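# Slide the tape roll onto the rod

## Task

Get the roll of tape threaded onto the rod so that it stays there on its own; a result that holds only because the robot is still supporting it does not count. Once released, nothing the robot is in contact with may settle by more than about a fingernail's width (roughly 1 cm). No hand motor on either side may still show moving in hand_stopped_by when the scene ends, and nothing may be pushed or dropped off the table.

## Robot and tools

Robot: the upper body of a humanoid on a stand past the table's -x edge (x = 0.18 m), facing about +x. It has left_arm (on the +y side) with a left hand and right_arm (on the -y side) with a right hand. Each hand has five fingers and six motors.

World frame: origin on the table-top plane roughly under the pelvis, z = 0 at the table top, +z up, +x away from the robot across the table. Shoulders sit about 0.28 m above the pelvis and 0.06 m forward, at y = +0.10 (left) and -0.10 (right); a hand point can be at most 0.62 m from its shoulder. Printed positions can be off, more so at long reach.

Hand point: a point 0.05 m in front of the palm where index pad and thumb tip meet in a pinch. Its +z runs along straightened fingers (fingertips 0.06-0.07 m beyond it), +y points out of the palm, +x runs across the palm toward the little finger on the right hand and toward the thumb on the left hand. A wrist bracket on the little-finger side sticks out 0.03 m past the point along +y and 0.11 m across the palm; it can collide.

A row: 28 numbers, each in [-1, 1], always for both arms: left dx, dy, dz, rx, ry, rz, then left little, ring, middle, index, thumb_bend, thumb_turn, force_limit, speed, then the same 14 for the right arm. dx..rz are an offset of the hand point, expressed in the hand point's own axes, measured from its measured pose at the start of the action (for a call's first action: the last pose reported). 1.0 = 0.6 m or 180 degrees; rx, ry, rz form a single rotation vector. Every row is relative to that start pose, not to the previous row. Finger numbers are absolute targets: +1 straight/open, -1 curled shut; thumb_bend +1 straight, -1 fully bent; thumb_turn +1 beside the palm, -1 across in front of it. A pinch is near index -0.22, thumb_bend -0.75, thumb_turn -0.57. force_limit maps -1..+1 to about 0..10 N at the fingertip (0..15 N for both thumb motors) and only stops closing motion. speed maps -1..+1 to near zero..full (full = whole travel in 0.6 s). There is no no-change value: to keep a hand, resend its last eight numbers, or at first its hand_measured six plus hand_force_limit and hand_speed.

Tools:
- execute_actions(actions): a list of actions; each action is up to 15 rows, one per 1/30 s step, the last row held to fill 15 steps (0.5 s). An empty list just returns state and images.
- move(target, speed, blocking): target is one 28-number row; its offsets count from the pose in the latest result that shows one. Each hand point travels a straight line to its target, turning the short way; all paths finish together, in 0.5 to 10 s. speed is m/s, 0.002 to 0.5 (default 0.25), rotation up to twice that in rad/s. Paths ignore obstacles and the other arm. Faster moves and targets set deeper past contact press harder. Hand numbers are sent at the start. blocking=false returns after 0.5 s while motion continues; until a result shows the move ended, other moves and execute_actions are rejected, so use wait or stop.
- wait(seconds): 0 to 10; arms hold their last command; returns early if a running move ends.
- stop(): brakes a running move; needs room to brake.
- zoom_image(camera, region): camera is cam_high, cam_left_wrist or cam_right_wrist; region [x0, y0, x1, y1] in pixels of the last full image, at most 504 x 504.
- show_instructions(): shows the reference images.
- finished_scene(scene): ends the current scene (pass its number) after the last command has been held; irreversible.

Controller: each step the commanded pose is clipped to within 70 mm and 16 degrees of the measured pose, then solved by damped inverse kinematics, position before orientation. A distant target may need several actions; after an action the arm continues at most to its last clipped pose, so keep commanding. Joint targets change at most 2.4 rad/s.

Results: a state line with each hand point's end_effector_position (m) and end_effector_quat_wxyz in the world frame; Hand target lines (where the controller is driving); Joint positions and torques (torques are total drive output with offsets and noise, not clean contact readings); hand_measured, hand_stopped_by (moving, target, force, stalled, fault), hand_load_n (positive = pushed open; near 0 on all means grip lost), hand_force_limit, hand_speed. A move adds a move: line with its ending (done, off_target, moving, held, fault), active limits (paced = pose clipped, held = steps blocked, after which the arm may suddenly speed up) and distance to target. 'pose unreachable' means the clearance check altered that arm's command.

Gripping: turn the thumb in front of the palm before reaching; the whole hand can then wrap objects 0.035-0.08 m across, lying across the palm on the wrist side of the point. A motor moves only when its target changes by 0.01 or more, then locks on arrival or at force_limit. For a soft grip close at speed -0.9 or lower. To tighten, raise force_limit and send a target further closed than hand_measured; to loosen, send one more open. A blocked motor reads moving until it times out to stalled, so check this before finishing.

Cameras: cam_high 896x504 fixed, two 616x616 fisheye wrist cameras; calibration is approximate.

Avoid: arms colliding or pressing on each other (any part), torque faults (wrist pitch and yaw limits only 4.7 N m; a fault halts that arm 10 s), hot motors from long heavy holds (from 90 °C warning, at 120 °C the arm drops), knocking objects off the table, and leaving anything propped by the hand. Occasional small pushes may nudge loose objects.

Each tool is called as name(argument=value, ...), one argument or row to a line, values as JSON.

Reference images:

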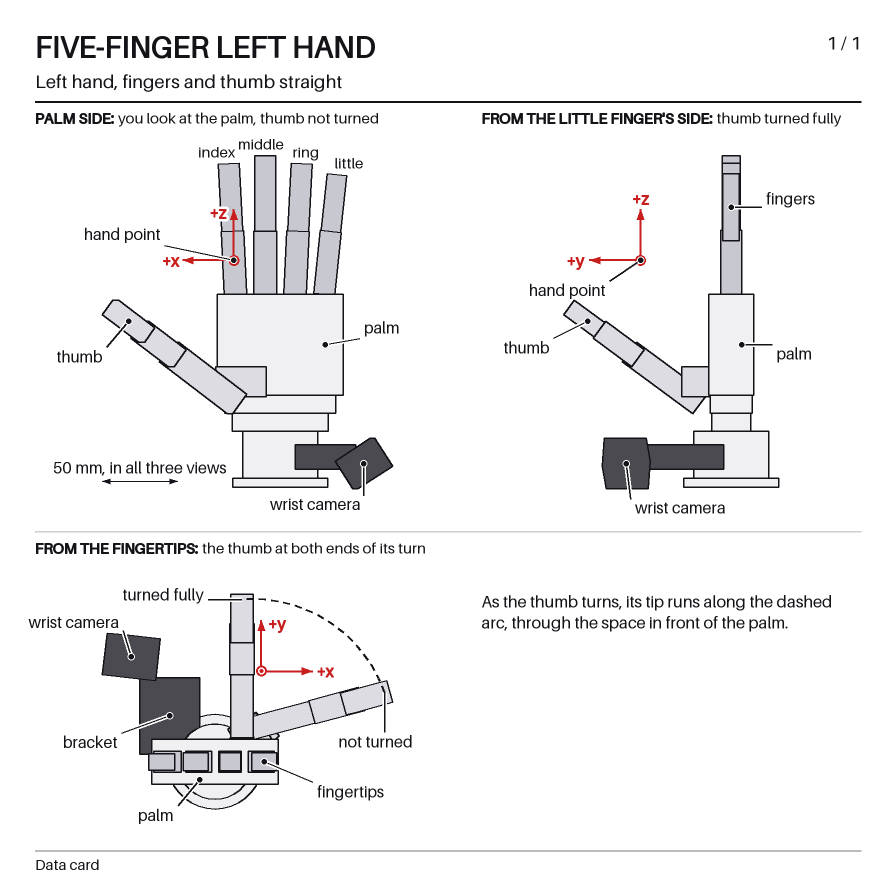

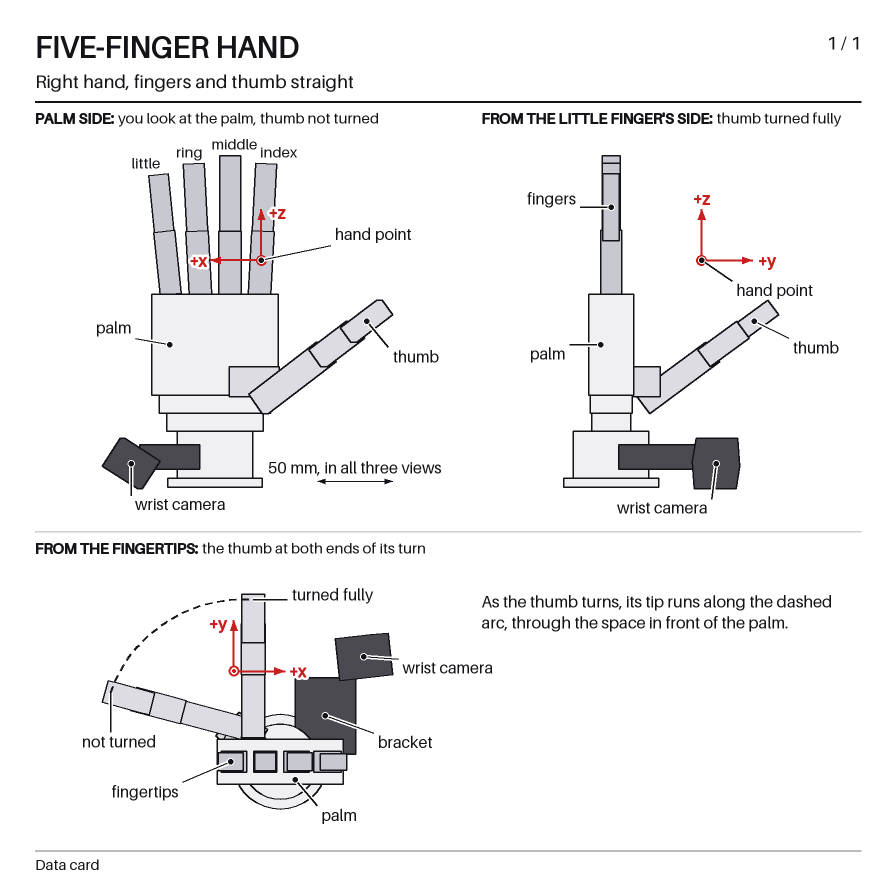

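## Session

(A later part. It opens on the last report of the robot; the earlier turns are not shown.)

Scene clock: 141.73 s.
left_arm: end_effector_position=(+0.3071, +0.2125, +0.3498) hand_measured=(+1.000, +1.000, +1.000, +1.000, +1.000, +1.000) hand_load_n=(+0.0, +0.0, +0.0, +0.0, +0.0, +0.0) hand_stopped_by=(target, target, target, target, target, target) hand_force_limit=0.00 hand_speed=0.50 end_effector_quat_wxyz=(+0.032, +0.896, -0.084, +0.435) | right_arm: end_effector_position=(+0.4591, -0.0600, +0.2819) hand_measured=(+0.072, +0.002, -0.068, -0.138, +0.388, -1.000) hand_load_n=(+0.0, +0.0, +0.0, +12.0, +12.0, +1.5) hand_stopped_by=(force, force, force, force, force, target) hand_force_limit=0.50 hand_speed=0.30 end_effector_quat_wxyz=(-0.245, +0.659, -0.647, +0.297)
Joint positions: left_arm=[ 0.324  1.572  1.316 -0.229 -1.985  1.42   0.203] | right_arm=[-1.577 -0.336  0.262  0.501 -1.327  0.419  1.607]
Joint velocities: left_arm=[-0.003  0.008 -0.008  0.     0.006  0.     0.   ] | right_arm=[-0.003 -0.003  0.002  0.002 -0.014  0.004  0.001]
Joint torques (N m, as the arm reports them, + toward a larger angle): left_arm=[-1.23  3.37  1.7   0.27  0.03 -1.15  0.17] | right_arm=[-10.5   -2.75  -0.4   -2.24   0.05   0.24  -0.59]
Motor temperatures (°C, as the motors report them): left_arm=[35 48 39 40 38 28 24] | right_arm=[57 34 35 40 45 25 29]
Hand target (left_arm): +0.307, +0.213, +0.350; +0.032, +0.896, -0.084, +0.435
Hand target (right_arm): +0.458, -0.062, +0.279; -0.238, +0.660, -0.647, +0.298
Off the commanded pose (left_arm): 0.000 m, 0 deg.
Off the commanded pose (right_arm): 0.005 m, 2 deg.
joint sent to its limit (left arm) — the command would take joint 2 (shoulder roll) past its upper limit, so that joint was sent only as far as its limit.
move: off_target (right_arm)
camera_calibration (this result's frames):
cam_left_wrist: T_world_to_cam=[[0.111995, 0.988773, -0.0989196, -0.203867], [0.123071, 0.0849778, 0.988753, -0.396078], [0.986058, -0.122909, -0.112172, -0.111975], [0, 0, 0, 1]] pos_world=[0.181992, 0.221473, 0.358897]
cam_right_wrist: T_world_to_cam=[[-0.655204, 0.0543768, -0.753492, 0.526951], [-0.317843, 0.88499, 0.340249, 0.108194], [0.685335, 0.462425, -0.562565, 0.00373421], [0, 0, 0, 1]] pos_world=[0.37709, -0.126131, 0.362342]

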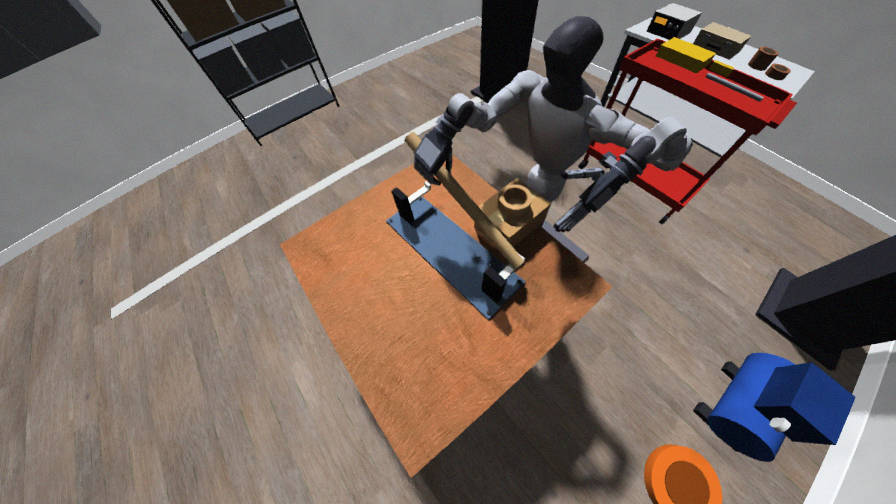

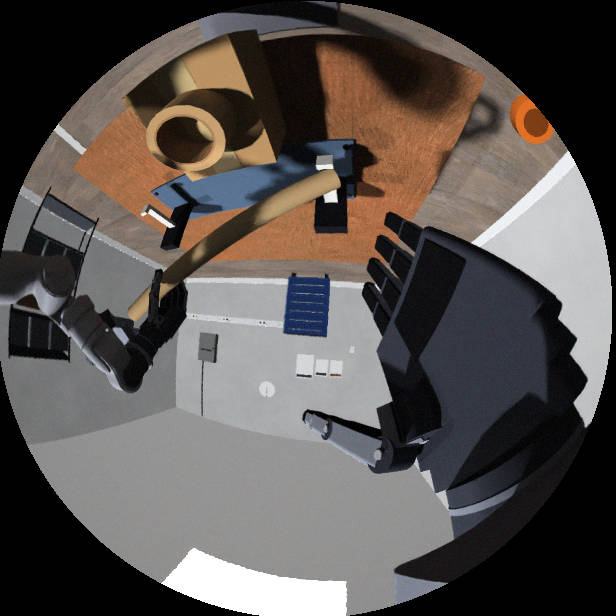

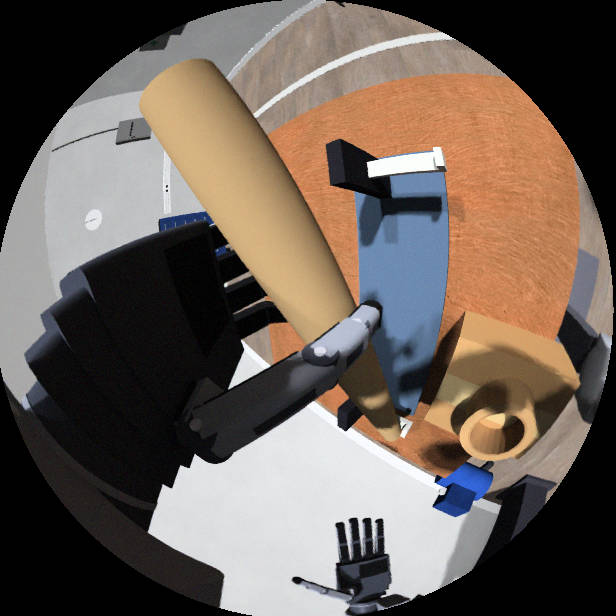

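move(
  speed=0.1,
  target=[0,0,0,0,0,0, 1,1,1,1,1,1,0,0.5, 0,0.1,0.11,0,0,0, -0.95,-0.95,-0.95,-0.95,-0.9,-1,1,0.3],
)

move(
  speed=0.1,
  target=[0,0,0,0,0,0, 1,1,1,1,1,1,0,0.5, 0,-0.1,-0.12,0,0,0, -0.95,-0.95,-0.95,-0.95,-0.9,-1,1,0.3],
)

Scene clock: 151.73 s.
left_arm: end_effector_position=(+0.3071, +0.2125, +0.3498) hand_measured=(+1.000, +1.000, +1.000, +1.000, +1.000, +1.000) hand_load_n=(+0.0, +0.0, +0.0, +0.0, +0.0, +0.0) hand_stopped_by=(target, target, target, target, target, target) hand_force_limit=0.00 hand_speed=0.50 end_effector_quat_wxyz=(+0.032, +0.896, -0.084, +0.435) | right_arm: end_effector_position=(+0.4639, -0.0723, +0.1933) hand_measured=(-0.638, -0.264, -0.168, -0.140, +0.356, -1.000) hand_load_n=(+1.5, +0.0, +0.0, +0.0, +0.0, +0.0) hand_stopped_by=(force, force, force, force, force, target) hand_force_limit=1.00 hand_speed=0.30 end_effector_quat_wxyz=(-0.243, +0.653, -0.654, +0.294)
Joint positions: left_arm=[ 0.324  1.572  1.316 -0.229 -1.985  1.42   0.203] | right_arm=[-1.268 -0.306  0.274  0.397 -1.328  0.46   1.397]
Joint velocities: left_arm=[-0.009 -0.006 -0.003 -0.003  0.005  0.     0.   ] | right_arm=[ 0.    -0.005 -0.011  0.006  0.002  0.    -0.005]
Joint torques (N m, as the arm reports them, + toward a larger angle): left_arm=[-1.24  3.38  1.71  0.27  0.03 -1.15  0.17] | right_arm=[-10.39  -2.4   -1.26  -1.85   0.22   0.4   -0.97]
Motor temperatures (°C, as the motors report them): left_arm=[35 48 39 40 38 28 24] | right_arm=[59 34 35 40 45 25 29]
Hand target (left_arm): +0.307, +0.213, +0.350; +0.032, +0.896, -0.084, +0.435
Hand target (right_arm): +0.465, -0.072, +0.194; -0.244, +0.654, -0.651, +0.298
Off the commanded pose (left_arm): 0.000 m, 0 deg.
Off the commanded pose (right_arm): 0.006 m, 1 deg.
joint sent to its limit (left arm) — the command would take joint 2 (shoulder roll) past its upper limit, so that joint was sent only as far as its limit.
move: off_target (right_arm)
camera_calibration (this result's frames):
cam_left_wrist: T_world_to_cam=[[0.111995, 0.988773, -0.0989196, -0.203867], [0.123071, 0.0849778, 0.988753, -0.396078], [0.986058, -0.12291, -0.112172, -0.111975], [0, 0, 0, 1]] pos_world=[0.181992, 0.221473, 0.358897]
cam_right_wrist: T_world_to_cam=[[-0.657913, 0.0710237, -0.749737, 0.46581], [-0.30216, 0.887002, 0.349179, 0.141947], [0.689819, 0.45627, -0.56211, -0.0463645], [0, 0, 0, 1]] pos_world=[0.381336, -0.137836, 0.273608]

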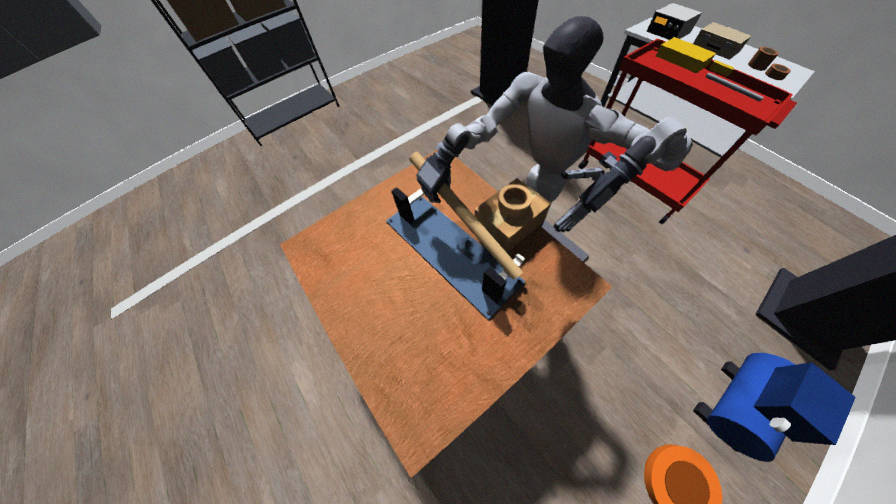

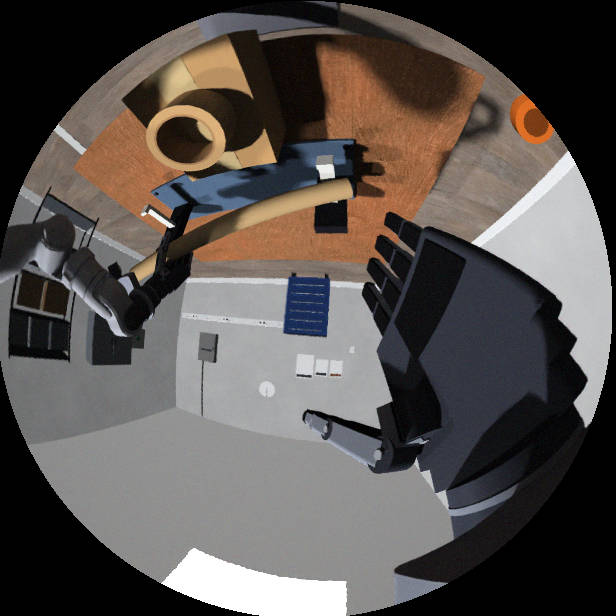

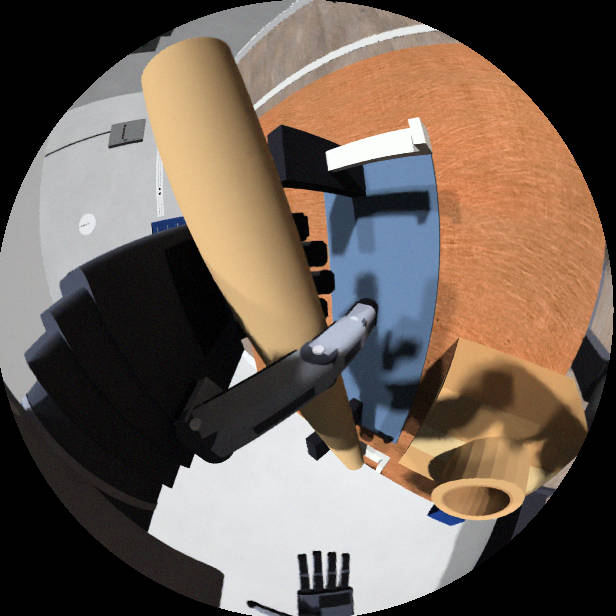

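Scene clock: 153.03 s.
left_arm: end_effector_position=(+0.3071, +0.2125, +0.3498) hand_measured=(+1.000, +1.000, +1.000, +1.000, +1.000, +1.000) hand_load_n=(+0.0, +0.0, +0.0, +0.0, +0.0, +0.0) hand_stopped_by=(target, target, target, target, target, target) hand_force_limit=0.00 hand_speed=0.50 end_effector_quat_wxyz=(+0.032, +0.896, -0.084, +0.435) | right_arm: end_effector_position=(+0.4544, -0.0574, +0.2873) hand_measured=(-0.636, -0.264, -0.168, -0.140, +0.356, -1.000) hand_load_n=(+3.5, +0.0, +0.0, +0.0, +0.5, +0.0) hand_stopped_by=(force, force, force, force, force, target) hand_force_limit=1.00 hand_speed=0.30 end_effector_quat_wxyz=(-0.249, +0.659, -0.647, +0.291)
Joint positions: left_arm=[ 0.324  1.572  1.316 -0.229 -1.985  1.42   0.203] | right_arm=[-1.588 -0.365  0.306  0.468 -1.279  0.458  1.631]
Joint velocities: left_arm=[-0.008 -0.009  0.008  0.008  0.009  0.     0.   ] | right_arm=[-0.008 -0.017  0.029  0.005  0.015  0.024  0.   ]
Joint torques (N m, as the arm reports them, + toward a larger angle): left_arm=[-1.25  3.36  1.73  0.26  0.03 -1.15  0.17] | right_arm=[-10.43  -3.37  -1.32  -1.3   -0.17   0.43  -0.81]
Motor temperatures (°C, as the motors report them): left_arm=[35 48 39 40 38 28 24] | right_arm=[60 34 35 40 45 25 29]
Hand target (left_arm): +0.307, +0.213, +0.350; +0.032, +0.896, -0.084, +0.435
Hand target (right_arm): +0.454, -0.060, +0.285; -0.244, +0.658, -0.649, +0.293
Off the commanded pose (left_arm): 0.000 m, 0 deg.
Off the commanded pose (right_arm): 0.009 m, 1 deg.
joint sent to its limit (left arm) — the command would take joint 2 (shoulder roll) past its upper limit, so that joint was sent only as far as its limit.
joint sent to its limit (right arm) — the command would take joint 7 (wrist yaw) past its upper limit, so that joint was sent only as far as its limit.
move: off_target (right_arm)
camera_calibration (this result's frames):
cam_left_wrist: T_world_to_cam=[[0.111995, 0.988773, -0.0989199, -0.203866], [0.123071, 0.0849781, 0.988753, -0.396078], [0.986058, -0.12291, -0.112172, -0.111975], [0, 0, 0, 1]] pos_world=[0.181992, 0.221473, 0.358897]
cam_right_wrist: T_world_to_cam=[[-0.656088, 0.061619, -0.752164, 0.528332], [-0.321707, 0.878735, 0.352603, 0.100423], [0.682681, 0.473315, -0.556705, 0.00891787], [0, 0, 0, 1]] pos_world=[0.372851, -0.125022, 0.366948]

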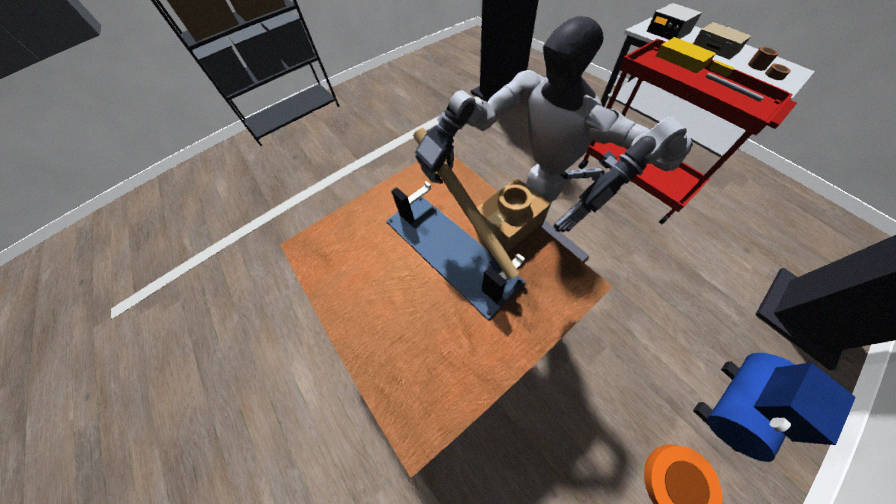

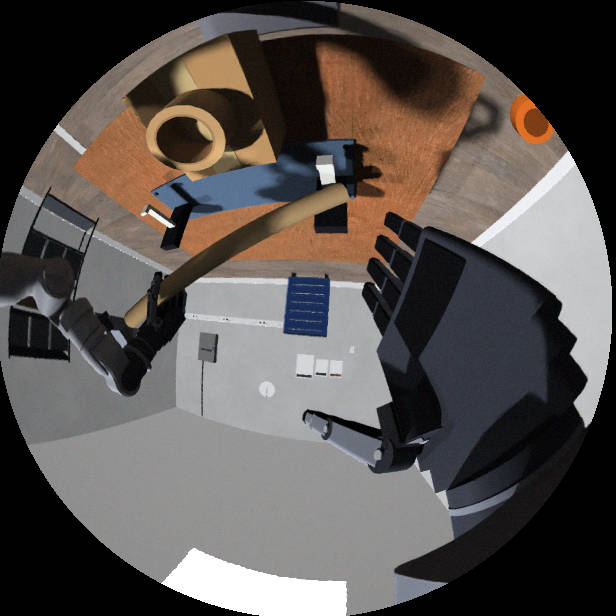

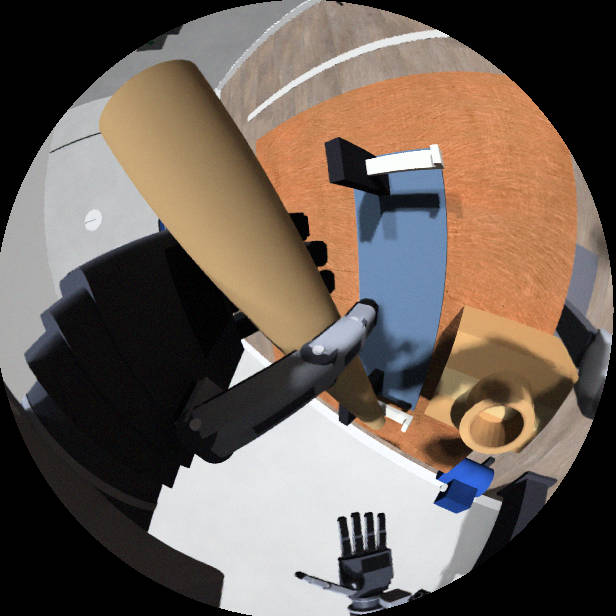

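move(
  speed=0.1,
  target=[-0.03,0,0,0,0,0, 1,1,1,1,1,1,0,0.5, -0.04,0.13,0.14,0,0,0, -0.95,-0.95,-0.95,-0.95,-0.9,-1,1,0.3],
)

move(
  speed=0.1,
  target=[0,0,0,0,0,0, 1,1,1,1,1,1,0,0.5, 0,0.02,0.02,0,0,0, 1,1,1,1,1,-1,1,0.3],
)

Scene clock: 161.93 s.
left_arm: end_effector_position=(+0.2959, +0.2143, +0.3362) hand_measured=(+1.000, +1.000, +1.000, +1.000, +1.000, +1.000) hand_load_n=(+0.0, +0.0, +0.0, +0.0, +0.0, +0.0) hand_stopped_by=(target, target, target, target, target, target) hand_force_limit=0.00 hand_speed=0.50 end_effector_quat_wxyz=(+0.034, +0.896, -0.083, +0.434) | right_arm: end_effector_position=(+0.4572, -0.0474, +0.1666) hand_measured=(-0.636, -0.264, -0.168, -0.140, +0.356, -1.000) hand_load_n=(+2.0, +0.0, +0.0, +0.0, +0.5, +0.0) hand_stopped_by=(force, force, force, force, force, target) hand_force_limit=1.00 hand_speed=0.30 end_effector_quat_wxyz=(-0.242, +0.656, -0.656, +0.285)
Joint positions: left_arm=[ 0.302  1.472  1.316 -0.31  -1.963  1.451  0.203] | right_arm=[-1.234 -0.245  0.38   0.418 -1.3    0.571  1.333]
Joint velocities: left_arm=[-0.005  0.002  0.009  0.003  0.012  0.     0.   ] | right_arm=[-0.005  0.005  0.     0.002  0.003  0.    -0.003]
Joint torques (N m, as the arm reports them, + toward a larger angle): left_arm=[-1.19  3.33  1.67  0.1   0.3  -1.03  0.17] | right_arm=[-10.11  -1.8   -0.07  -1.79   0.07   0.39  -0.94]
Motor temperatures (°C, as the motors report them): left_arm=[35 48 39 40 38 28 24] | right_arm=[61 34 35 40 45 25 29]
Hand target (left_arm): +0.296, +0.215, +0.336; +0.031, +0.896, -0.084, +0.434
Hand target (right_arm): +0.460, -0.046, +0.172; -0.248, +0.654, -0.653, +0.292
Off the commanded pose (left_arm): 0.001 m, 0 deg.
Off the commanded pose (right_arm): 0.009 m, 2 deg.
joint sent to its limit (left arm) — the command would take joint 3 (shoulder yaw) past its upper limit, so that joint was sent only as far as its limit.
move: off_target (right_arm)
camera_calibration (this result's frames):
cam_left_wrist: T_world_to_cam=[[0.112995, 0.988277, -0.102668, -0.204672], [0.124472, 0.0884358, 0.988274, -0.382328], [0.985768, -0.124449, -0.11302, -0.101586], [0, 0, 0, 1]] pos_world=[0.170856, 0.223442, 0.34535]
cam_right_wrist: T_world_to_cam=[[-0.670626, 0.0749367, -0.738001, 0.443603], [-0.300591, 0.882089, 0.362716, 0.123973], [0.678164, 0.465084, -0.569027, -0.0611499], [0, 0, 0, 1]] pos_world=[0.376227, -0.114158, 0.247617]

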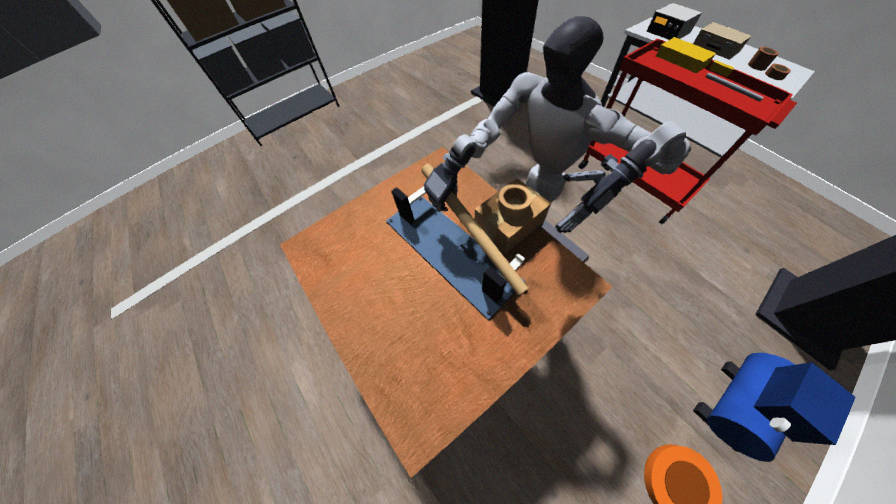

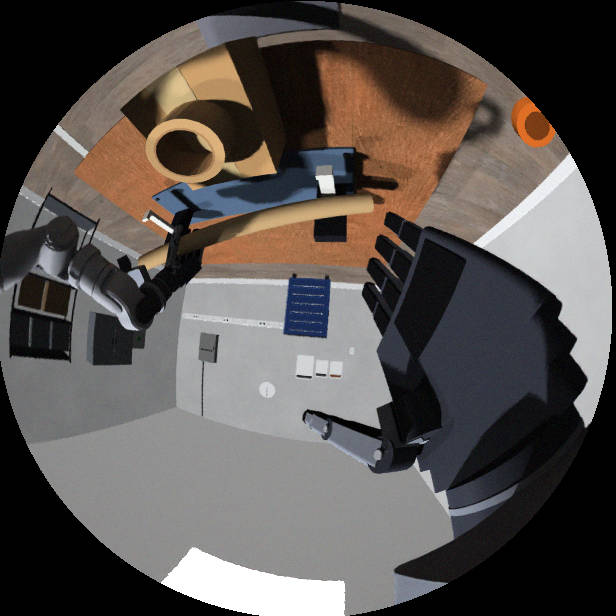

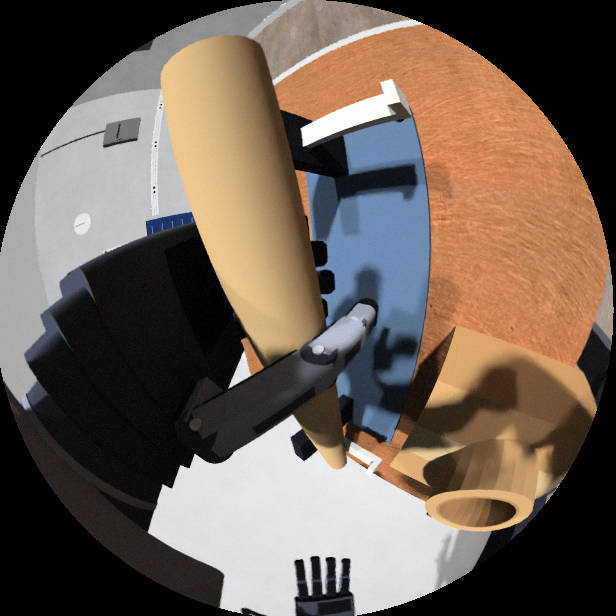

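Scene clock: 163.00 s.
left_arm: end_effector_position=(+0.2959, +0.2143, +0.3362) hand_measured=(+1.000, +1.000, +1.000, +1.000, +1.000, +1.000) hand_load_n=(+0.0, +0.0, +0.0, +0.0, +0.0, +0.0) hand_stopped_by=(target, target, target, target, target, target) hand_force_limit=0.00 hand_speed=0.50 end_effector_quat_wxyz=(+0.034, +0.896, -0.083, +0.434) | right_arm: end_effector_position=(+0.4569, -0.0510, +0.1492) hand_measured=(+1.000, +1.000, +1.000, +1.000, +1.000, -1.000) hand_load_n=(+0.0, +0.0, +0.0, +0.0, +0.0, +0.0) hand_stopped_by=(target, target, target, target, target, target) hand_force_limit=1.00 hand_speed=0.30 end_effector_quat_wxyz=(-0.240, +0.654, -0.658, +0.286)
Joint positions: left_arm=[ 0.302  1.472  1.316 -0.31  -1.963  1.451  0.203] | right_arm=[-1.186 -0.236  0.379  0.428 -1.298  0.571  1.277]
Joint velocities: left_arm=[-0.006  0.014 -0.008  0.012  0.     0.     0.   ] | right_arm=[0.    0.    0.015 0.005 0.002 0.    0.   ]
Joint torques (N m, as the arm reports them, + toward a larger angle): left_arm=[-1.06  3.48  1.65  0.2   0.01 -1.15  0.17] | right_arm=[-9.33 -2.16 -1.18 -1.76  0.23  0.17 -0.79]
Motor temperatures (°C, as the motors report them): left_arm=[35 48 39 40 38 28 24] | right_arm=[61 34 35 40 45 25 29]
Hand target (left_arm): +0.296, +0.214, +0.336; +0.034, +0.896, -0.083, +0.434
Hand target (right_arm): +0.457, -0.049, +0.150; -0.241, +0.655, -0.656, +0.286
Off the commanded pose (left_arm): 0.000 m, 0 deg.
Off the commanded pose (right_arm): 0.003 m, 0 deg.
move: done
camera_calibration (this result's frames):
cam_left_wrist: T_world_to_cam=[[0.112996, 0.988277, -0.102664, -0.204674], [0.12447, 0.0884322, 0.988275, -0.382327], [0.985768, -0.124449, -0.113019, -0.101587], [0, 0, 0, 1]] pos_world=[0.170857, 0.223442, 0.34535]
cam_right_wrist: T_world_to_cam=[[-0.671244, 0.0787847, -0.737038, 0.43124], [-0.293564, 0.884773, 0.361935, 0.130398], [0.680626, 0.459314, -0.57077, -0.0703474], [0, 0, 0, 1]] pos_world=[0.375628, -0.117036, 0.230493]

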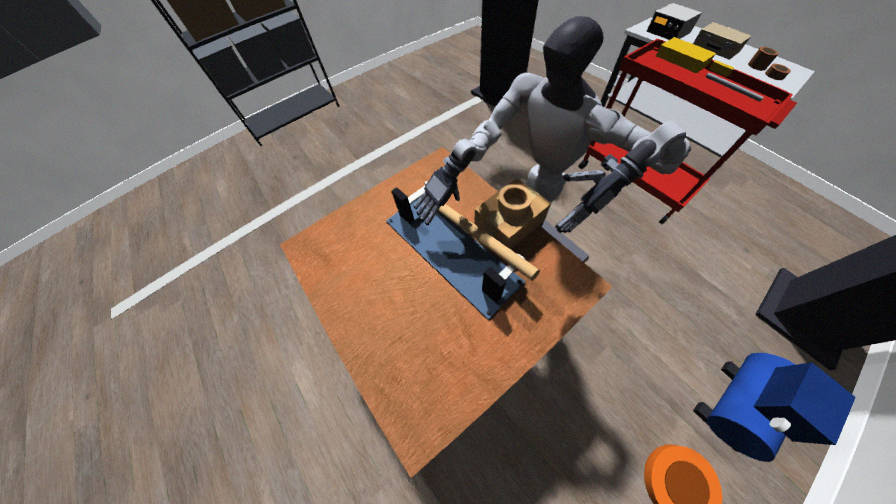

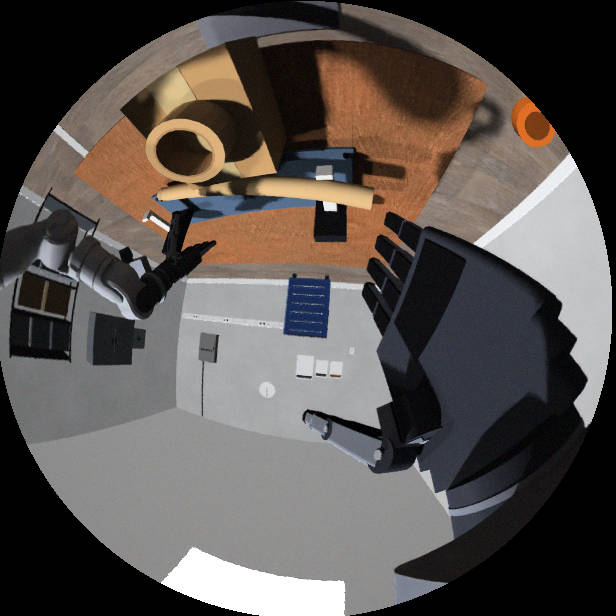

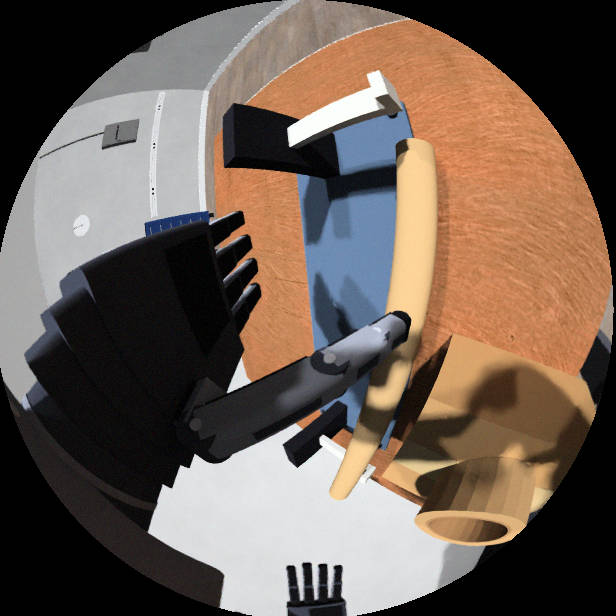

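move(
  target=[0,0,0,0,0,0, 1,1,1,1,1,1,0,0.5, 0.02,-0.07,-0.07,0,0,0, 1,1,1,1,1,-1,1,0.5],
)

move(
  target=[0,0,0,0,0,0, 1,1,1,1,1,1,0,0.5, -0.15,0,-0.036,0,0,0, 1,1,1,1,1,-1,1,0.5],
)

move(
  speed=0.07,
  target=[0,0,0,0,0,0, 1,1,1,1,1,1,0,0.5, -0.035,0.13,0.1,0,0,0, 1,1,1,1,1,-1,1,0.5],
)

Scene clock: 180.07 s.
left_arm: end_effector_position=(+0.2959, +0.2143, +0.3362) hand_measured=(+1.000, +1.000, +1.000, +1.000, +1.000, +1.000) hand_load_n=(+0.0, +0.0, +0.0, +0.0, +0.0, +0.0) hand_stopped_by=(target, target, target, target, target, target) hand_force_limit=0.00 hand_speed=0.50 end_effector_quat_wxyz=(+0.034, +0.896, -0.083, +0.434) | right_arm: end_effector_position=(+0.4582, -0.0571, +0.2101) hand_measured=(+1.000, +1.000, +1.000, +1.000, +1.000, -1.000) hand_load_n=(+0.0, +0.0, +0.0, +0.0, +0.0, +0.0) hand_stopped_by=(target, target, target, target, target, target) hand_force_limit=1.00 hand_speed=0.50 end_effector_quat_wxyz=(-0.242, +0.655, -0.656, +0.289)
Joint positions: left_arm=[ 0.302  1.472  1.316 -0.31  -1.963  1.451  0.203] | right_arm=[-1.343 -0.31   0.352  0.396 -1.296  0.536  1.466]
Joint velocities: left_arm=[-0.008  0.     0.006  0.003  0.009  0.     0.   ] | right_arm=[ 0.005  0.    -0.002 -0.005 -0.003  0.     0.   ]
Joint torques (N m, as the arm reports them, + toward a larger angle): left_arm=[-1.06  3.48  1.65  0.22  0.02 -1.15  0.17] | right_arm=[-9.05 -1.73 -1.16 -1.2   0.4   0.06 -0.65]
Motor temperatures (°C, as the motors report them): left_arm=[35 48 39 40 38 28 24] | right_arm=[60 33 35 40 45 25 29]
Hand target (left_arm): +0.296, +0.214, +0.336; +0.034, +0.896, -0.083, +0.434
Hand target (right_arm): +0.457, -0.056, +0.209; -0.241, +0.656, -0.656, +0.285
Off the commanded pose (left_arm): 0.000 m, 0 deg.
Off the commanded pose (right_arm): 0.003 m, 0 deg.
move: done
camera_calibration (this result's frames):
cam_left_wrist: T_world_to_cam=[[0.112996, 0.988277, -0.102664, -0.204674], [0.124471, 0.0884324, 0.988275, -0.382327], [0.985768, -0.124449, -0.113019, -0.101587], [0, 0, 0, 1]] pos_world=[0.170857, 0.223442, 0.34535]
cam_right_wrist: T_world_to_cam=[[-0.666764, 0.0740336, -0.741583, 0.476068], [-0.299489, 0.884558, 0.35758, 0.117724], [0.682446, 0.460517, -0.567619, -0.0351374], [0, 0, 0, 1]] pos_world=[0.376661, -0.123197, 0.291003]

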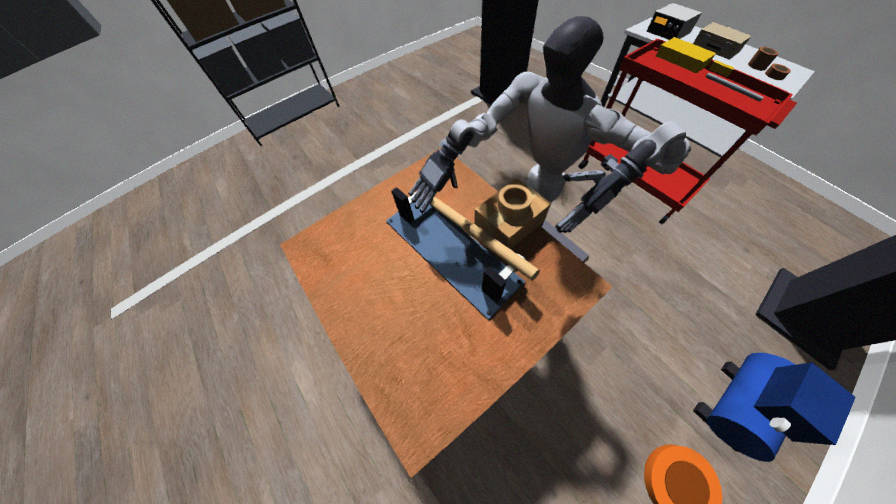

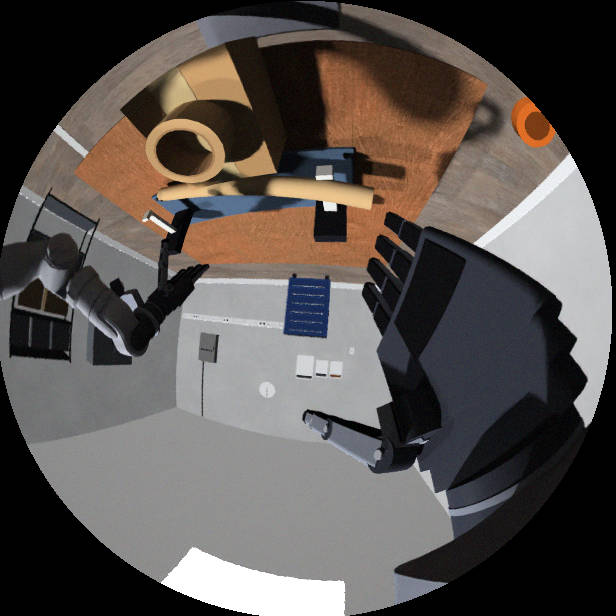

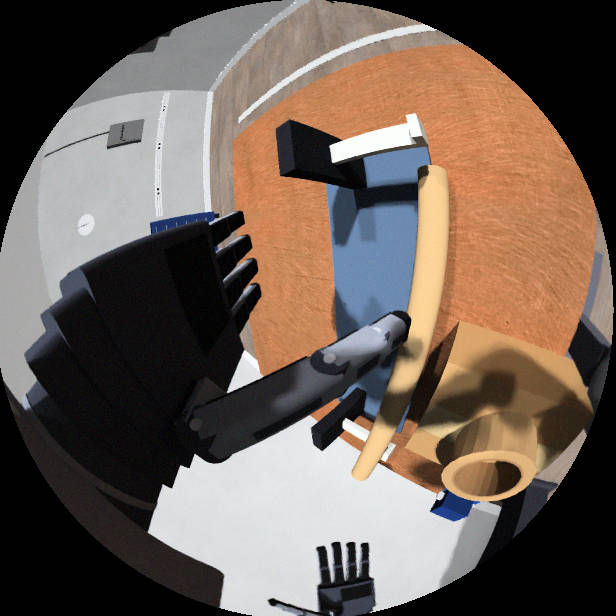

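Scene clock: 181.00 s.
left_arm: end_effector_position=(+0.2959, +0.2143, +0.3362) hand_measured=(+1.000, +1.000, +1.000, +1.000, +1.000, +1.000) hand_load_n=(+0.0, +0.0, +0.0, +0.0, +0.0, +0.0) hand_stopped_by=(target, target, target, target, target, target) hand_force_limit=0.00 hand_speed=0.50 end_effector_quat_wxyz=(+0.034, +0.896, -0.083, +0.434) | right_arm: end_effector_position=(+0.4419, +0.0357, +0.2144) hand_measured=(+1.000, +1.000, +1.000, +1.000, +1.000, -1.000) hand_load_n=(+0.0, +0.0, +0.0, +0.0, +0.0, +0.0) hand_stopped_by=(target, target, target, target, target, target) hand_force_limit=1.00 hand_speed=0.50 end_effector_quat_wxyz=(-0.238, +0.659, -0.654, +0.285)
Joint positions: left_arm=[ 0.302  1.472  1.316 -0.31  -1.963  1.451  0.203] | right_arm=[-1.541  0.007  0.458  0.673 -1.396  0.748  1.451]
Joint velocities: left_arm=[ 0.    -0.002 -0.017 -0.006  0.008  0.     0.   ] | right_arm=[ 0.002  0.005  0.003 -0.008  0.011  0.     0.   ]
Joint torques (N m, as the arm reports them, + toward a larger angle): left_arm=[-1.07  3.47  1.65  0.2   0.   -1.15  0.17] | right_arm=[-9.22 -2.05 -0.7  -1.01  0.13  0.35 -0.76]
Motor temperatures (°C, as the motors report them): left_arm=[35 48 39 40 38 28 24] | right_arm=[60 33 35 40 45 25 29]
Hand target (left_arm): +0.296, +0.214, +0.336; +0.034, +0.896, -0.083, +0.434
Hand target (right_arm): +0.442, +0.036, +0.215; -0.239, +0.658, -0.655, +0.285
Off the commanded pose (left_arm): 0.000 m, 0 deg.
Off the commanded pose (right_arm): 0.007 m, 1 deg.
move: off_target (right_arm)
camera_calibration (this result's frames):
cam_left_wrist: T_world_to_cam=[[0.112996, 0.988277, -0.102664, -0.204674], [0.124471, 0.0884323, 0.988275, -0.382327], [0.985768, -0.124449, -0.113019, -0.101587], [0, 0, 0, 1]] pos_world=[0.170857, 0.223442, 0.34535]
cam_right_wrist: T_world_to_cam=[[-0.675051, 0.0663182, -0.734785, 0.464028], [-0.302356, 0.883604, 0.357526, 0.0305178], [0.672969, 0.463514, -0.576426, -0.0583533], [0, 0, 0, 1]] pos_world=[0.36174, -0.0306916, 0.296414]

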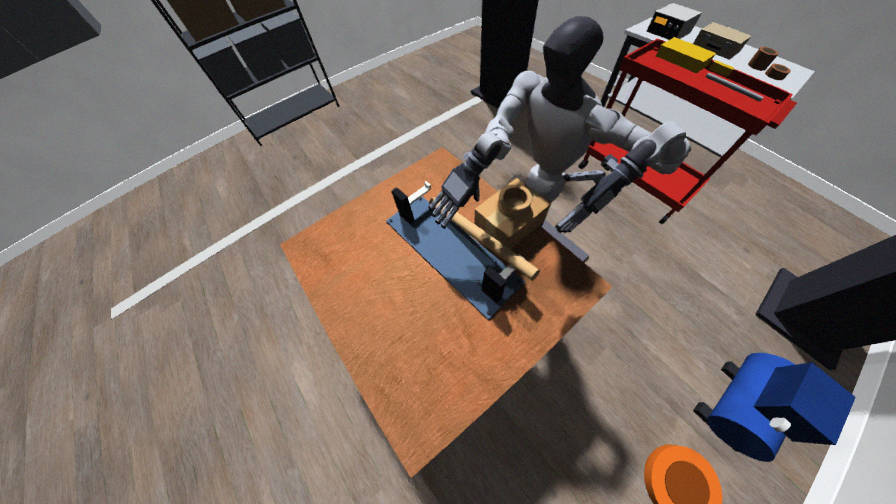

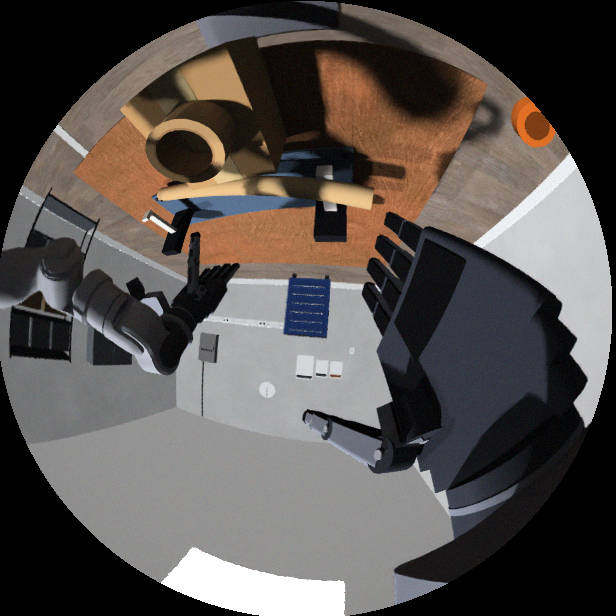

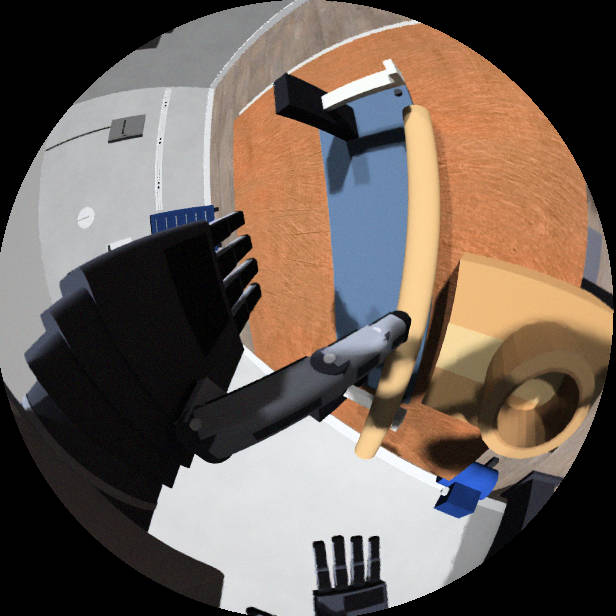

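Scene clock: 182.77 s.
left_arm: end_effector_position=(+0.2959, +0.2143, +0.3362) hand_measured=(+1.000, +1.000, +1.000, +1.000, +1.000, +1.000) hand_load_n=(+0.0, +0.0, +0.0, +0.0, +0.0, +0.0) hand_stopped_by=(target, target, target, target, target, target) hand_force_limit=0.00 hand_speed=0.50 end_effector_quat_wxyz=(+0.034, +0.896, -0.083, +0.434) | right_arm: end_effector_position=(+0.4291, +0.0465, +0.1168) hand_measured=(+1.000, +1.000, +1.000, +1.000, +1.000, -1.000) hand_load_n=(+0.0, +0.0, +0.0, +0.0, -0.5, -0.5) hand_stopped_by=(target, target, target, target, target, target) hand_force_limit=1.00 hand_speed=0.50 end_effector_quat_wxyz=(-0.237, +0.658, -0.655, +0.288)
Joint positions: left_arm=[ 0.302  1.472  1.316 -0.31  -1.963  1.451  0.203] | right_arm=[-1.347  0.022  0.826  0.683 -0.994  0.997  1.054]
Joint velocities: left_arm=[-0.006 -0.008  0.018 -0.006  0.     0.     0.   ] | right_arm=[-0.018  0.009  0.037  0.02   0.017  0.014 -0.017]
Joint torques (N m, as the arm reports them, + toward a larger angle): left_arm=[-1.06  3.49  1.63  0.2   0.02 -1.15  0.17] | right_arm=[-9.01 -1.03 -0.53 -1.07 -0.29  0.42 -0.62]
Motor temperatures (°C, as the motors report them): left_arm=[35 48 39 40 38 28 24] | right_arm=[60 33 35 40 45 25 29]
Hand target (left_arm): +0.296, +0.214, +0.336; +0.034, +0.896, -0.083, +0.434
Hand target (right_arm): +0.428, +0.047, +0.116; -0.236, +0.658, -0.655, +0.285
Off the commanded pose (left_arm): 0.000 m, 0 deg.
Off the commanded pose (right_arm): 0.005 m, 0 deg.
joint sent to its limit (right arm) — the command would take joint 2 (shoulder roll) past its upper limit, so that joint was sent only as far as its limit.
move: off_target (right_arm)
camera_calibration (this result's frames):
cam_left_wrist: T_world_to_cam=[[0.112996, 0.988277, -0.102664, -0.204674], [0.124471, 0.0884322, 0.988275, -0.382327], [0.985768, -0.124449, -0.113019, -0.101586], [0, 0, 0, 1]] pos_world=[0.170856, 0.223442, 0.34535]
cam_right_wrist: T_world_to_cam=[[-0.673112, 0.0672795, -0.736474, 0.382234], [-0.298955, 0.886104, 0.354183, 0.0508239], [0.676422, 0.458577, -0.576334, -0.112181], [0, 0, 0, 1]] pos_world=[0.348362, -0.0193079, 0.19885]

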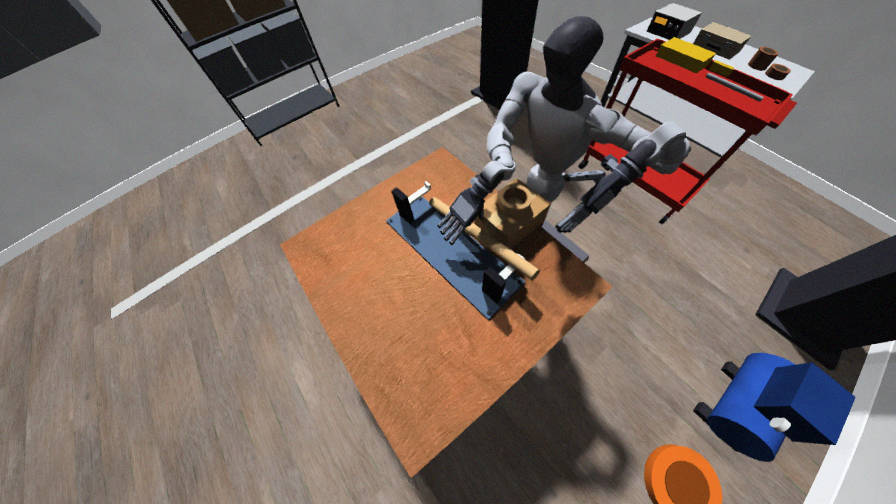

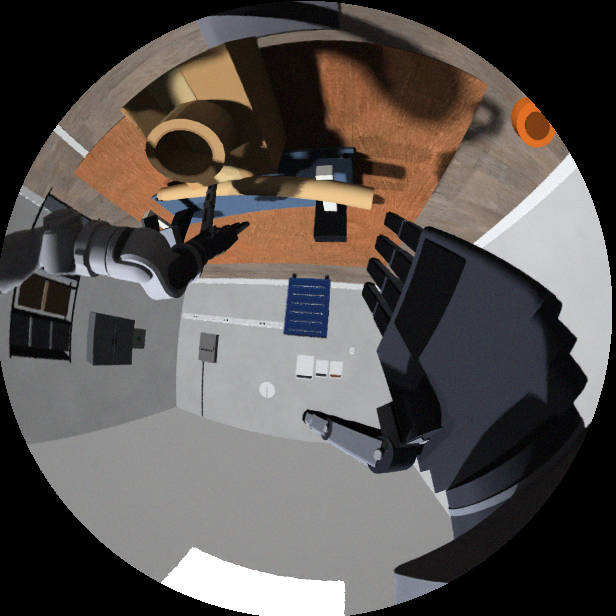

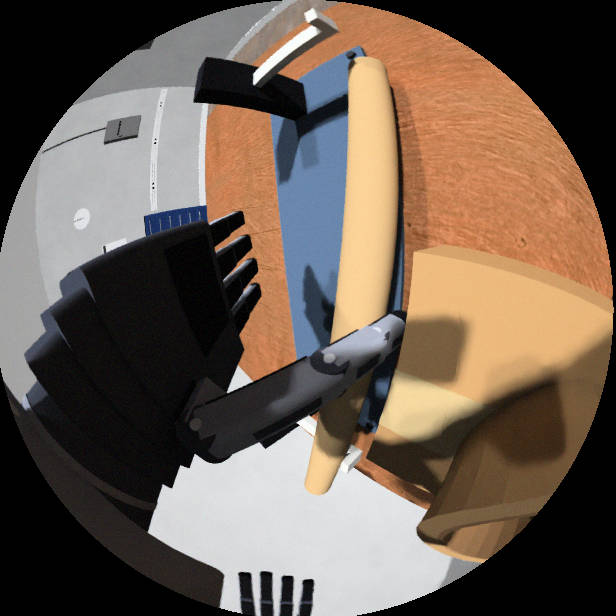

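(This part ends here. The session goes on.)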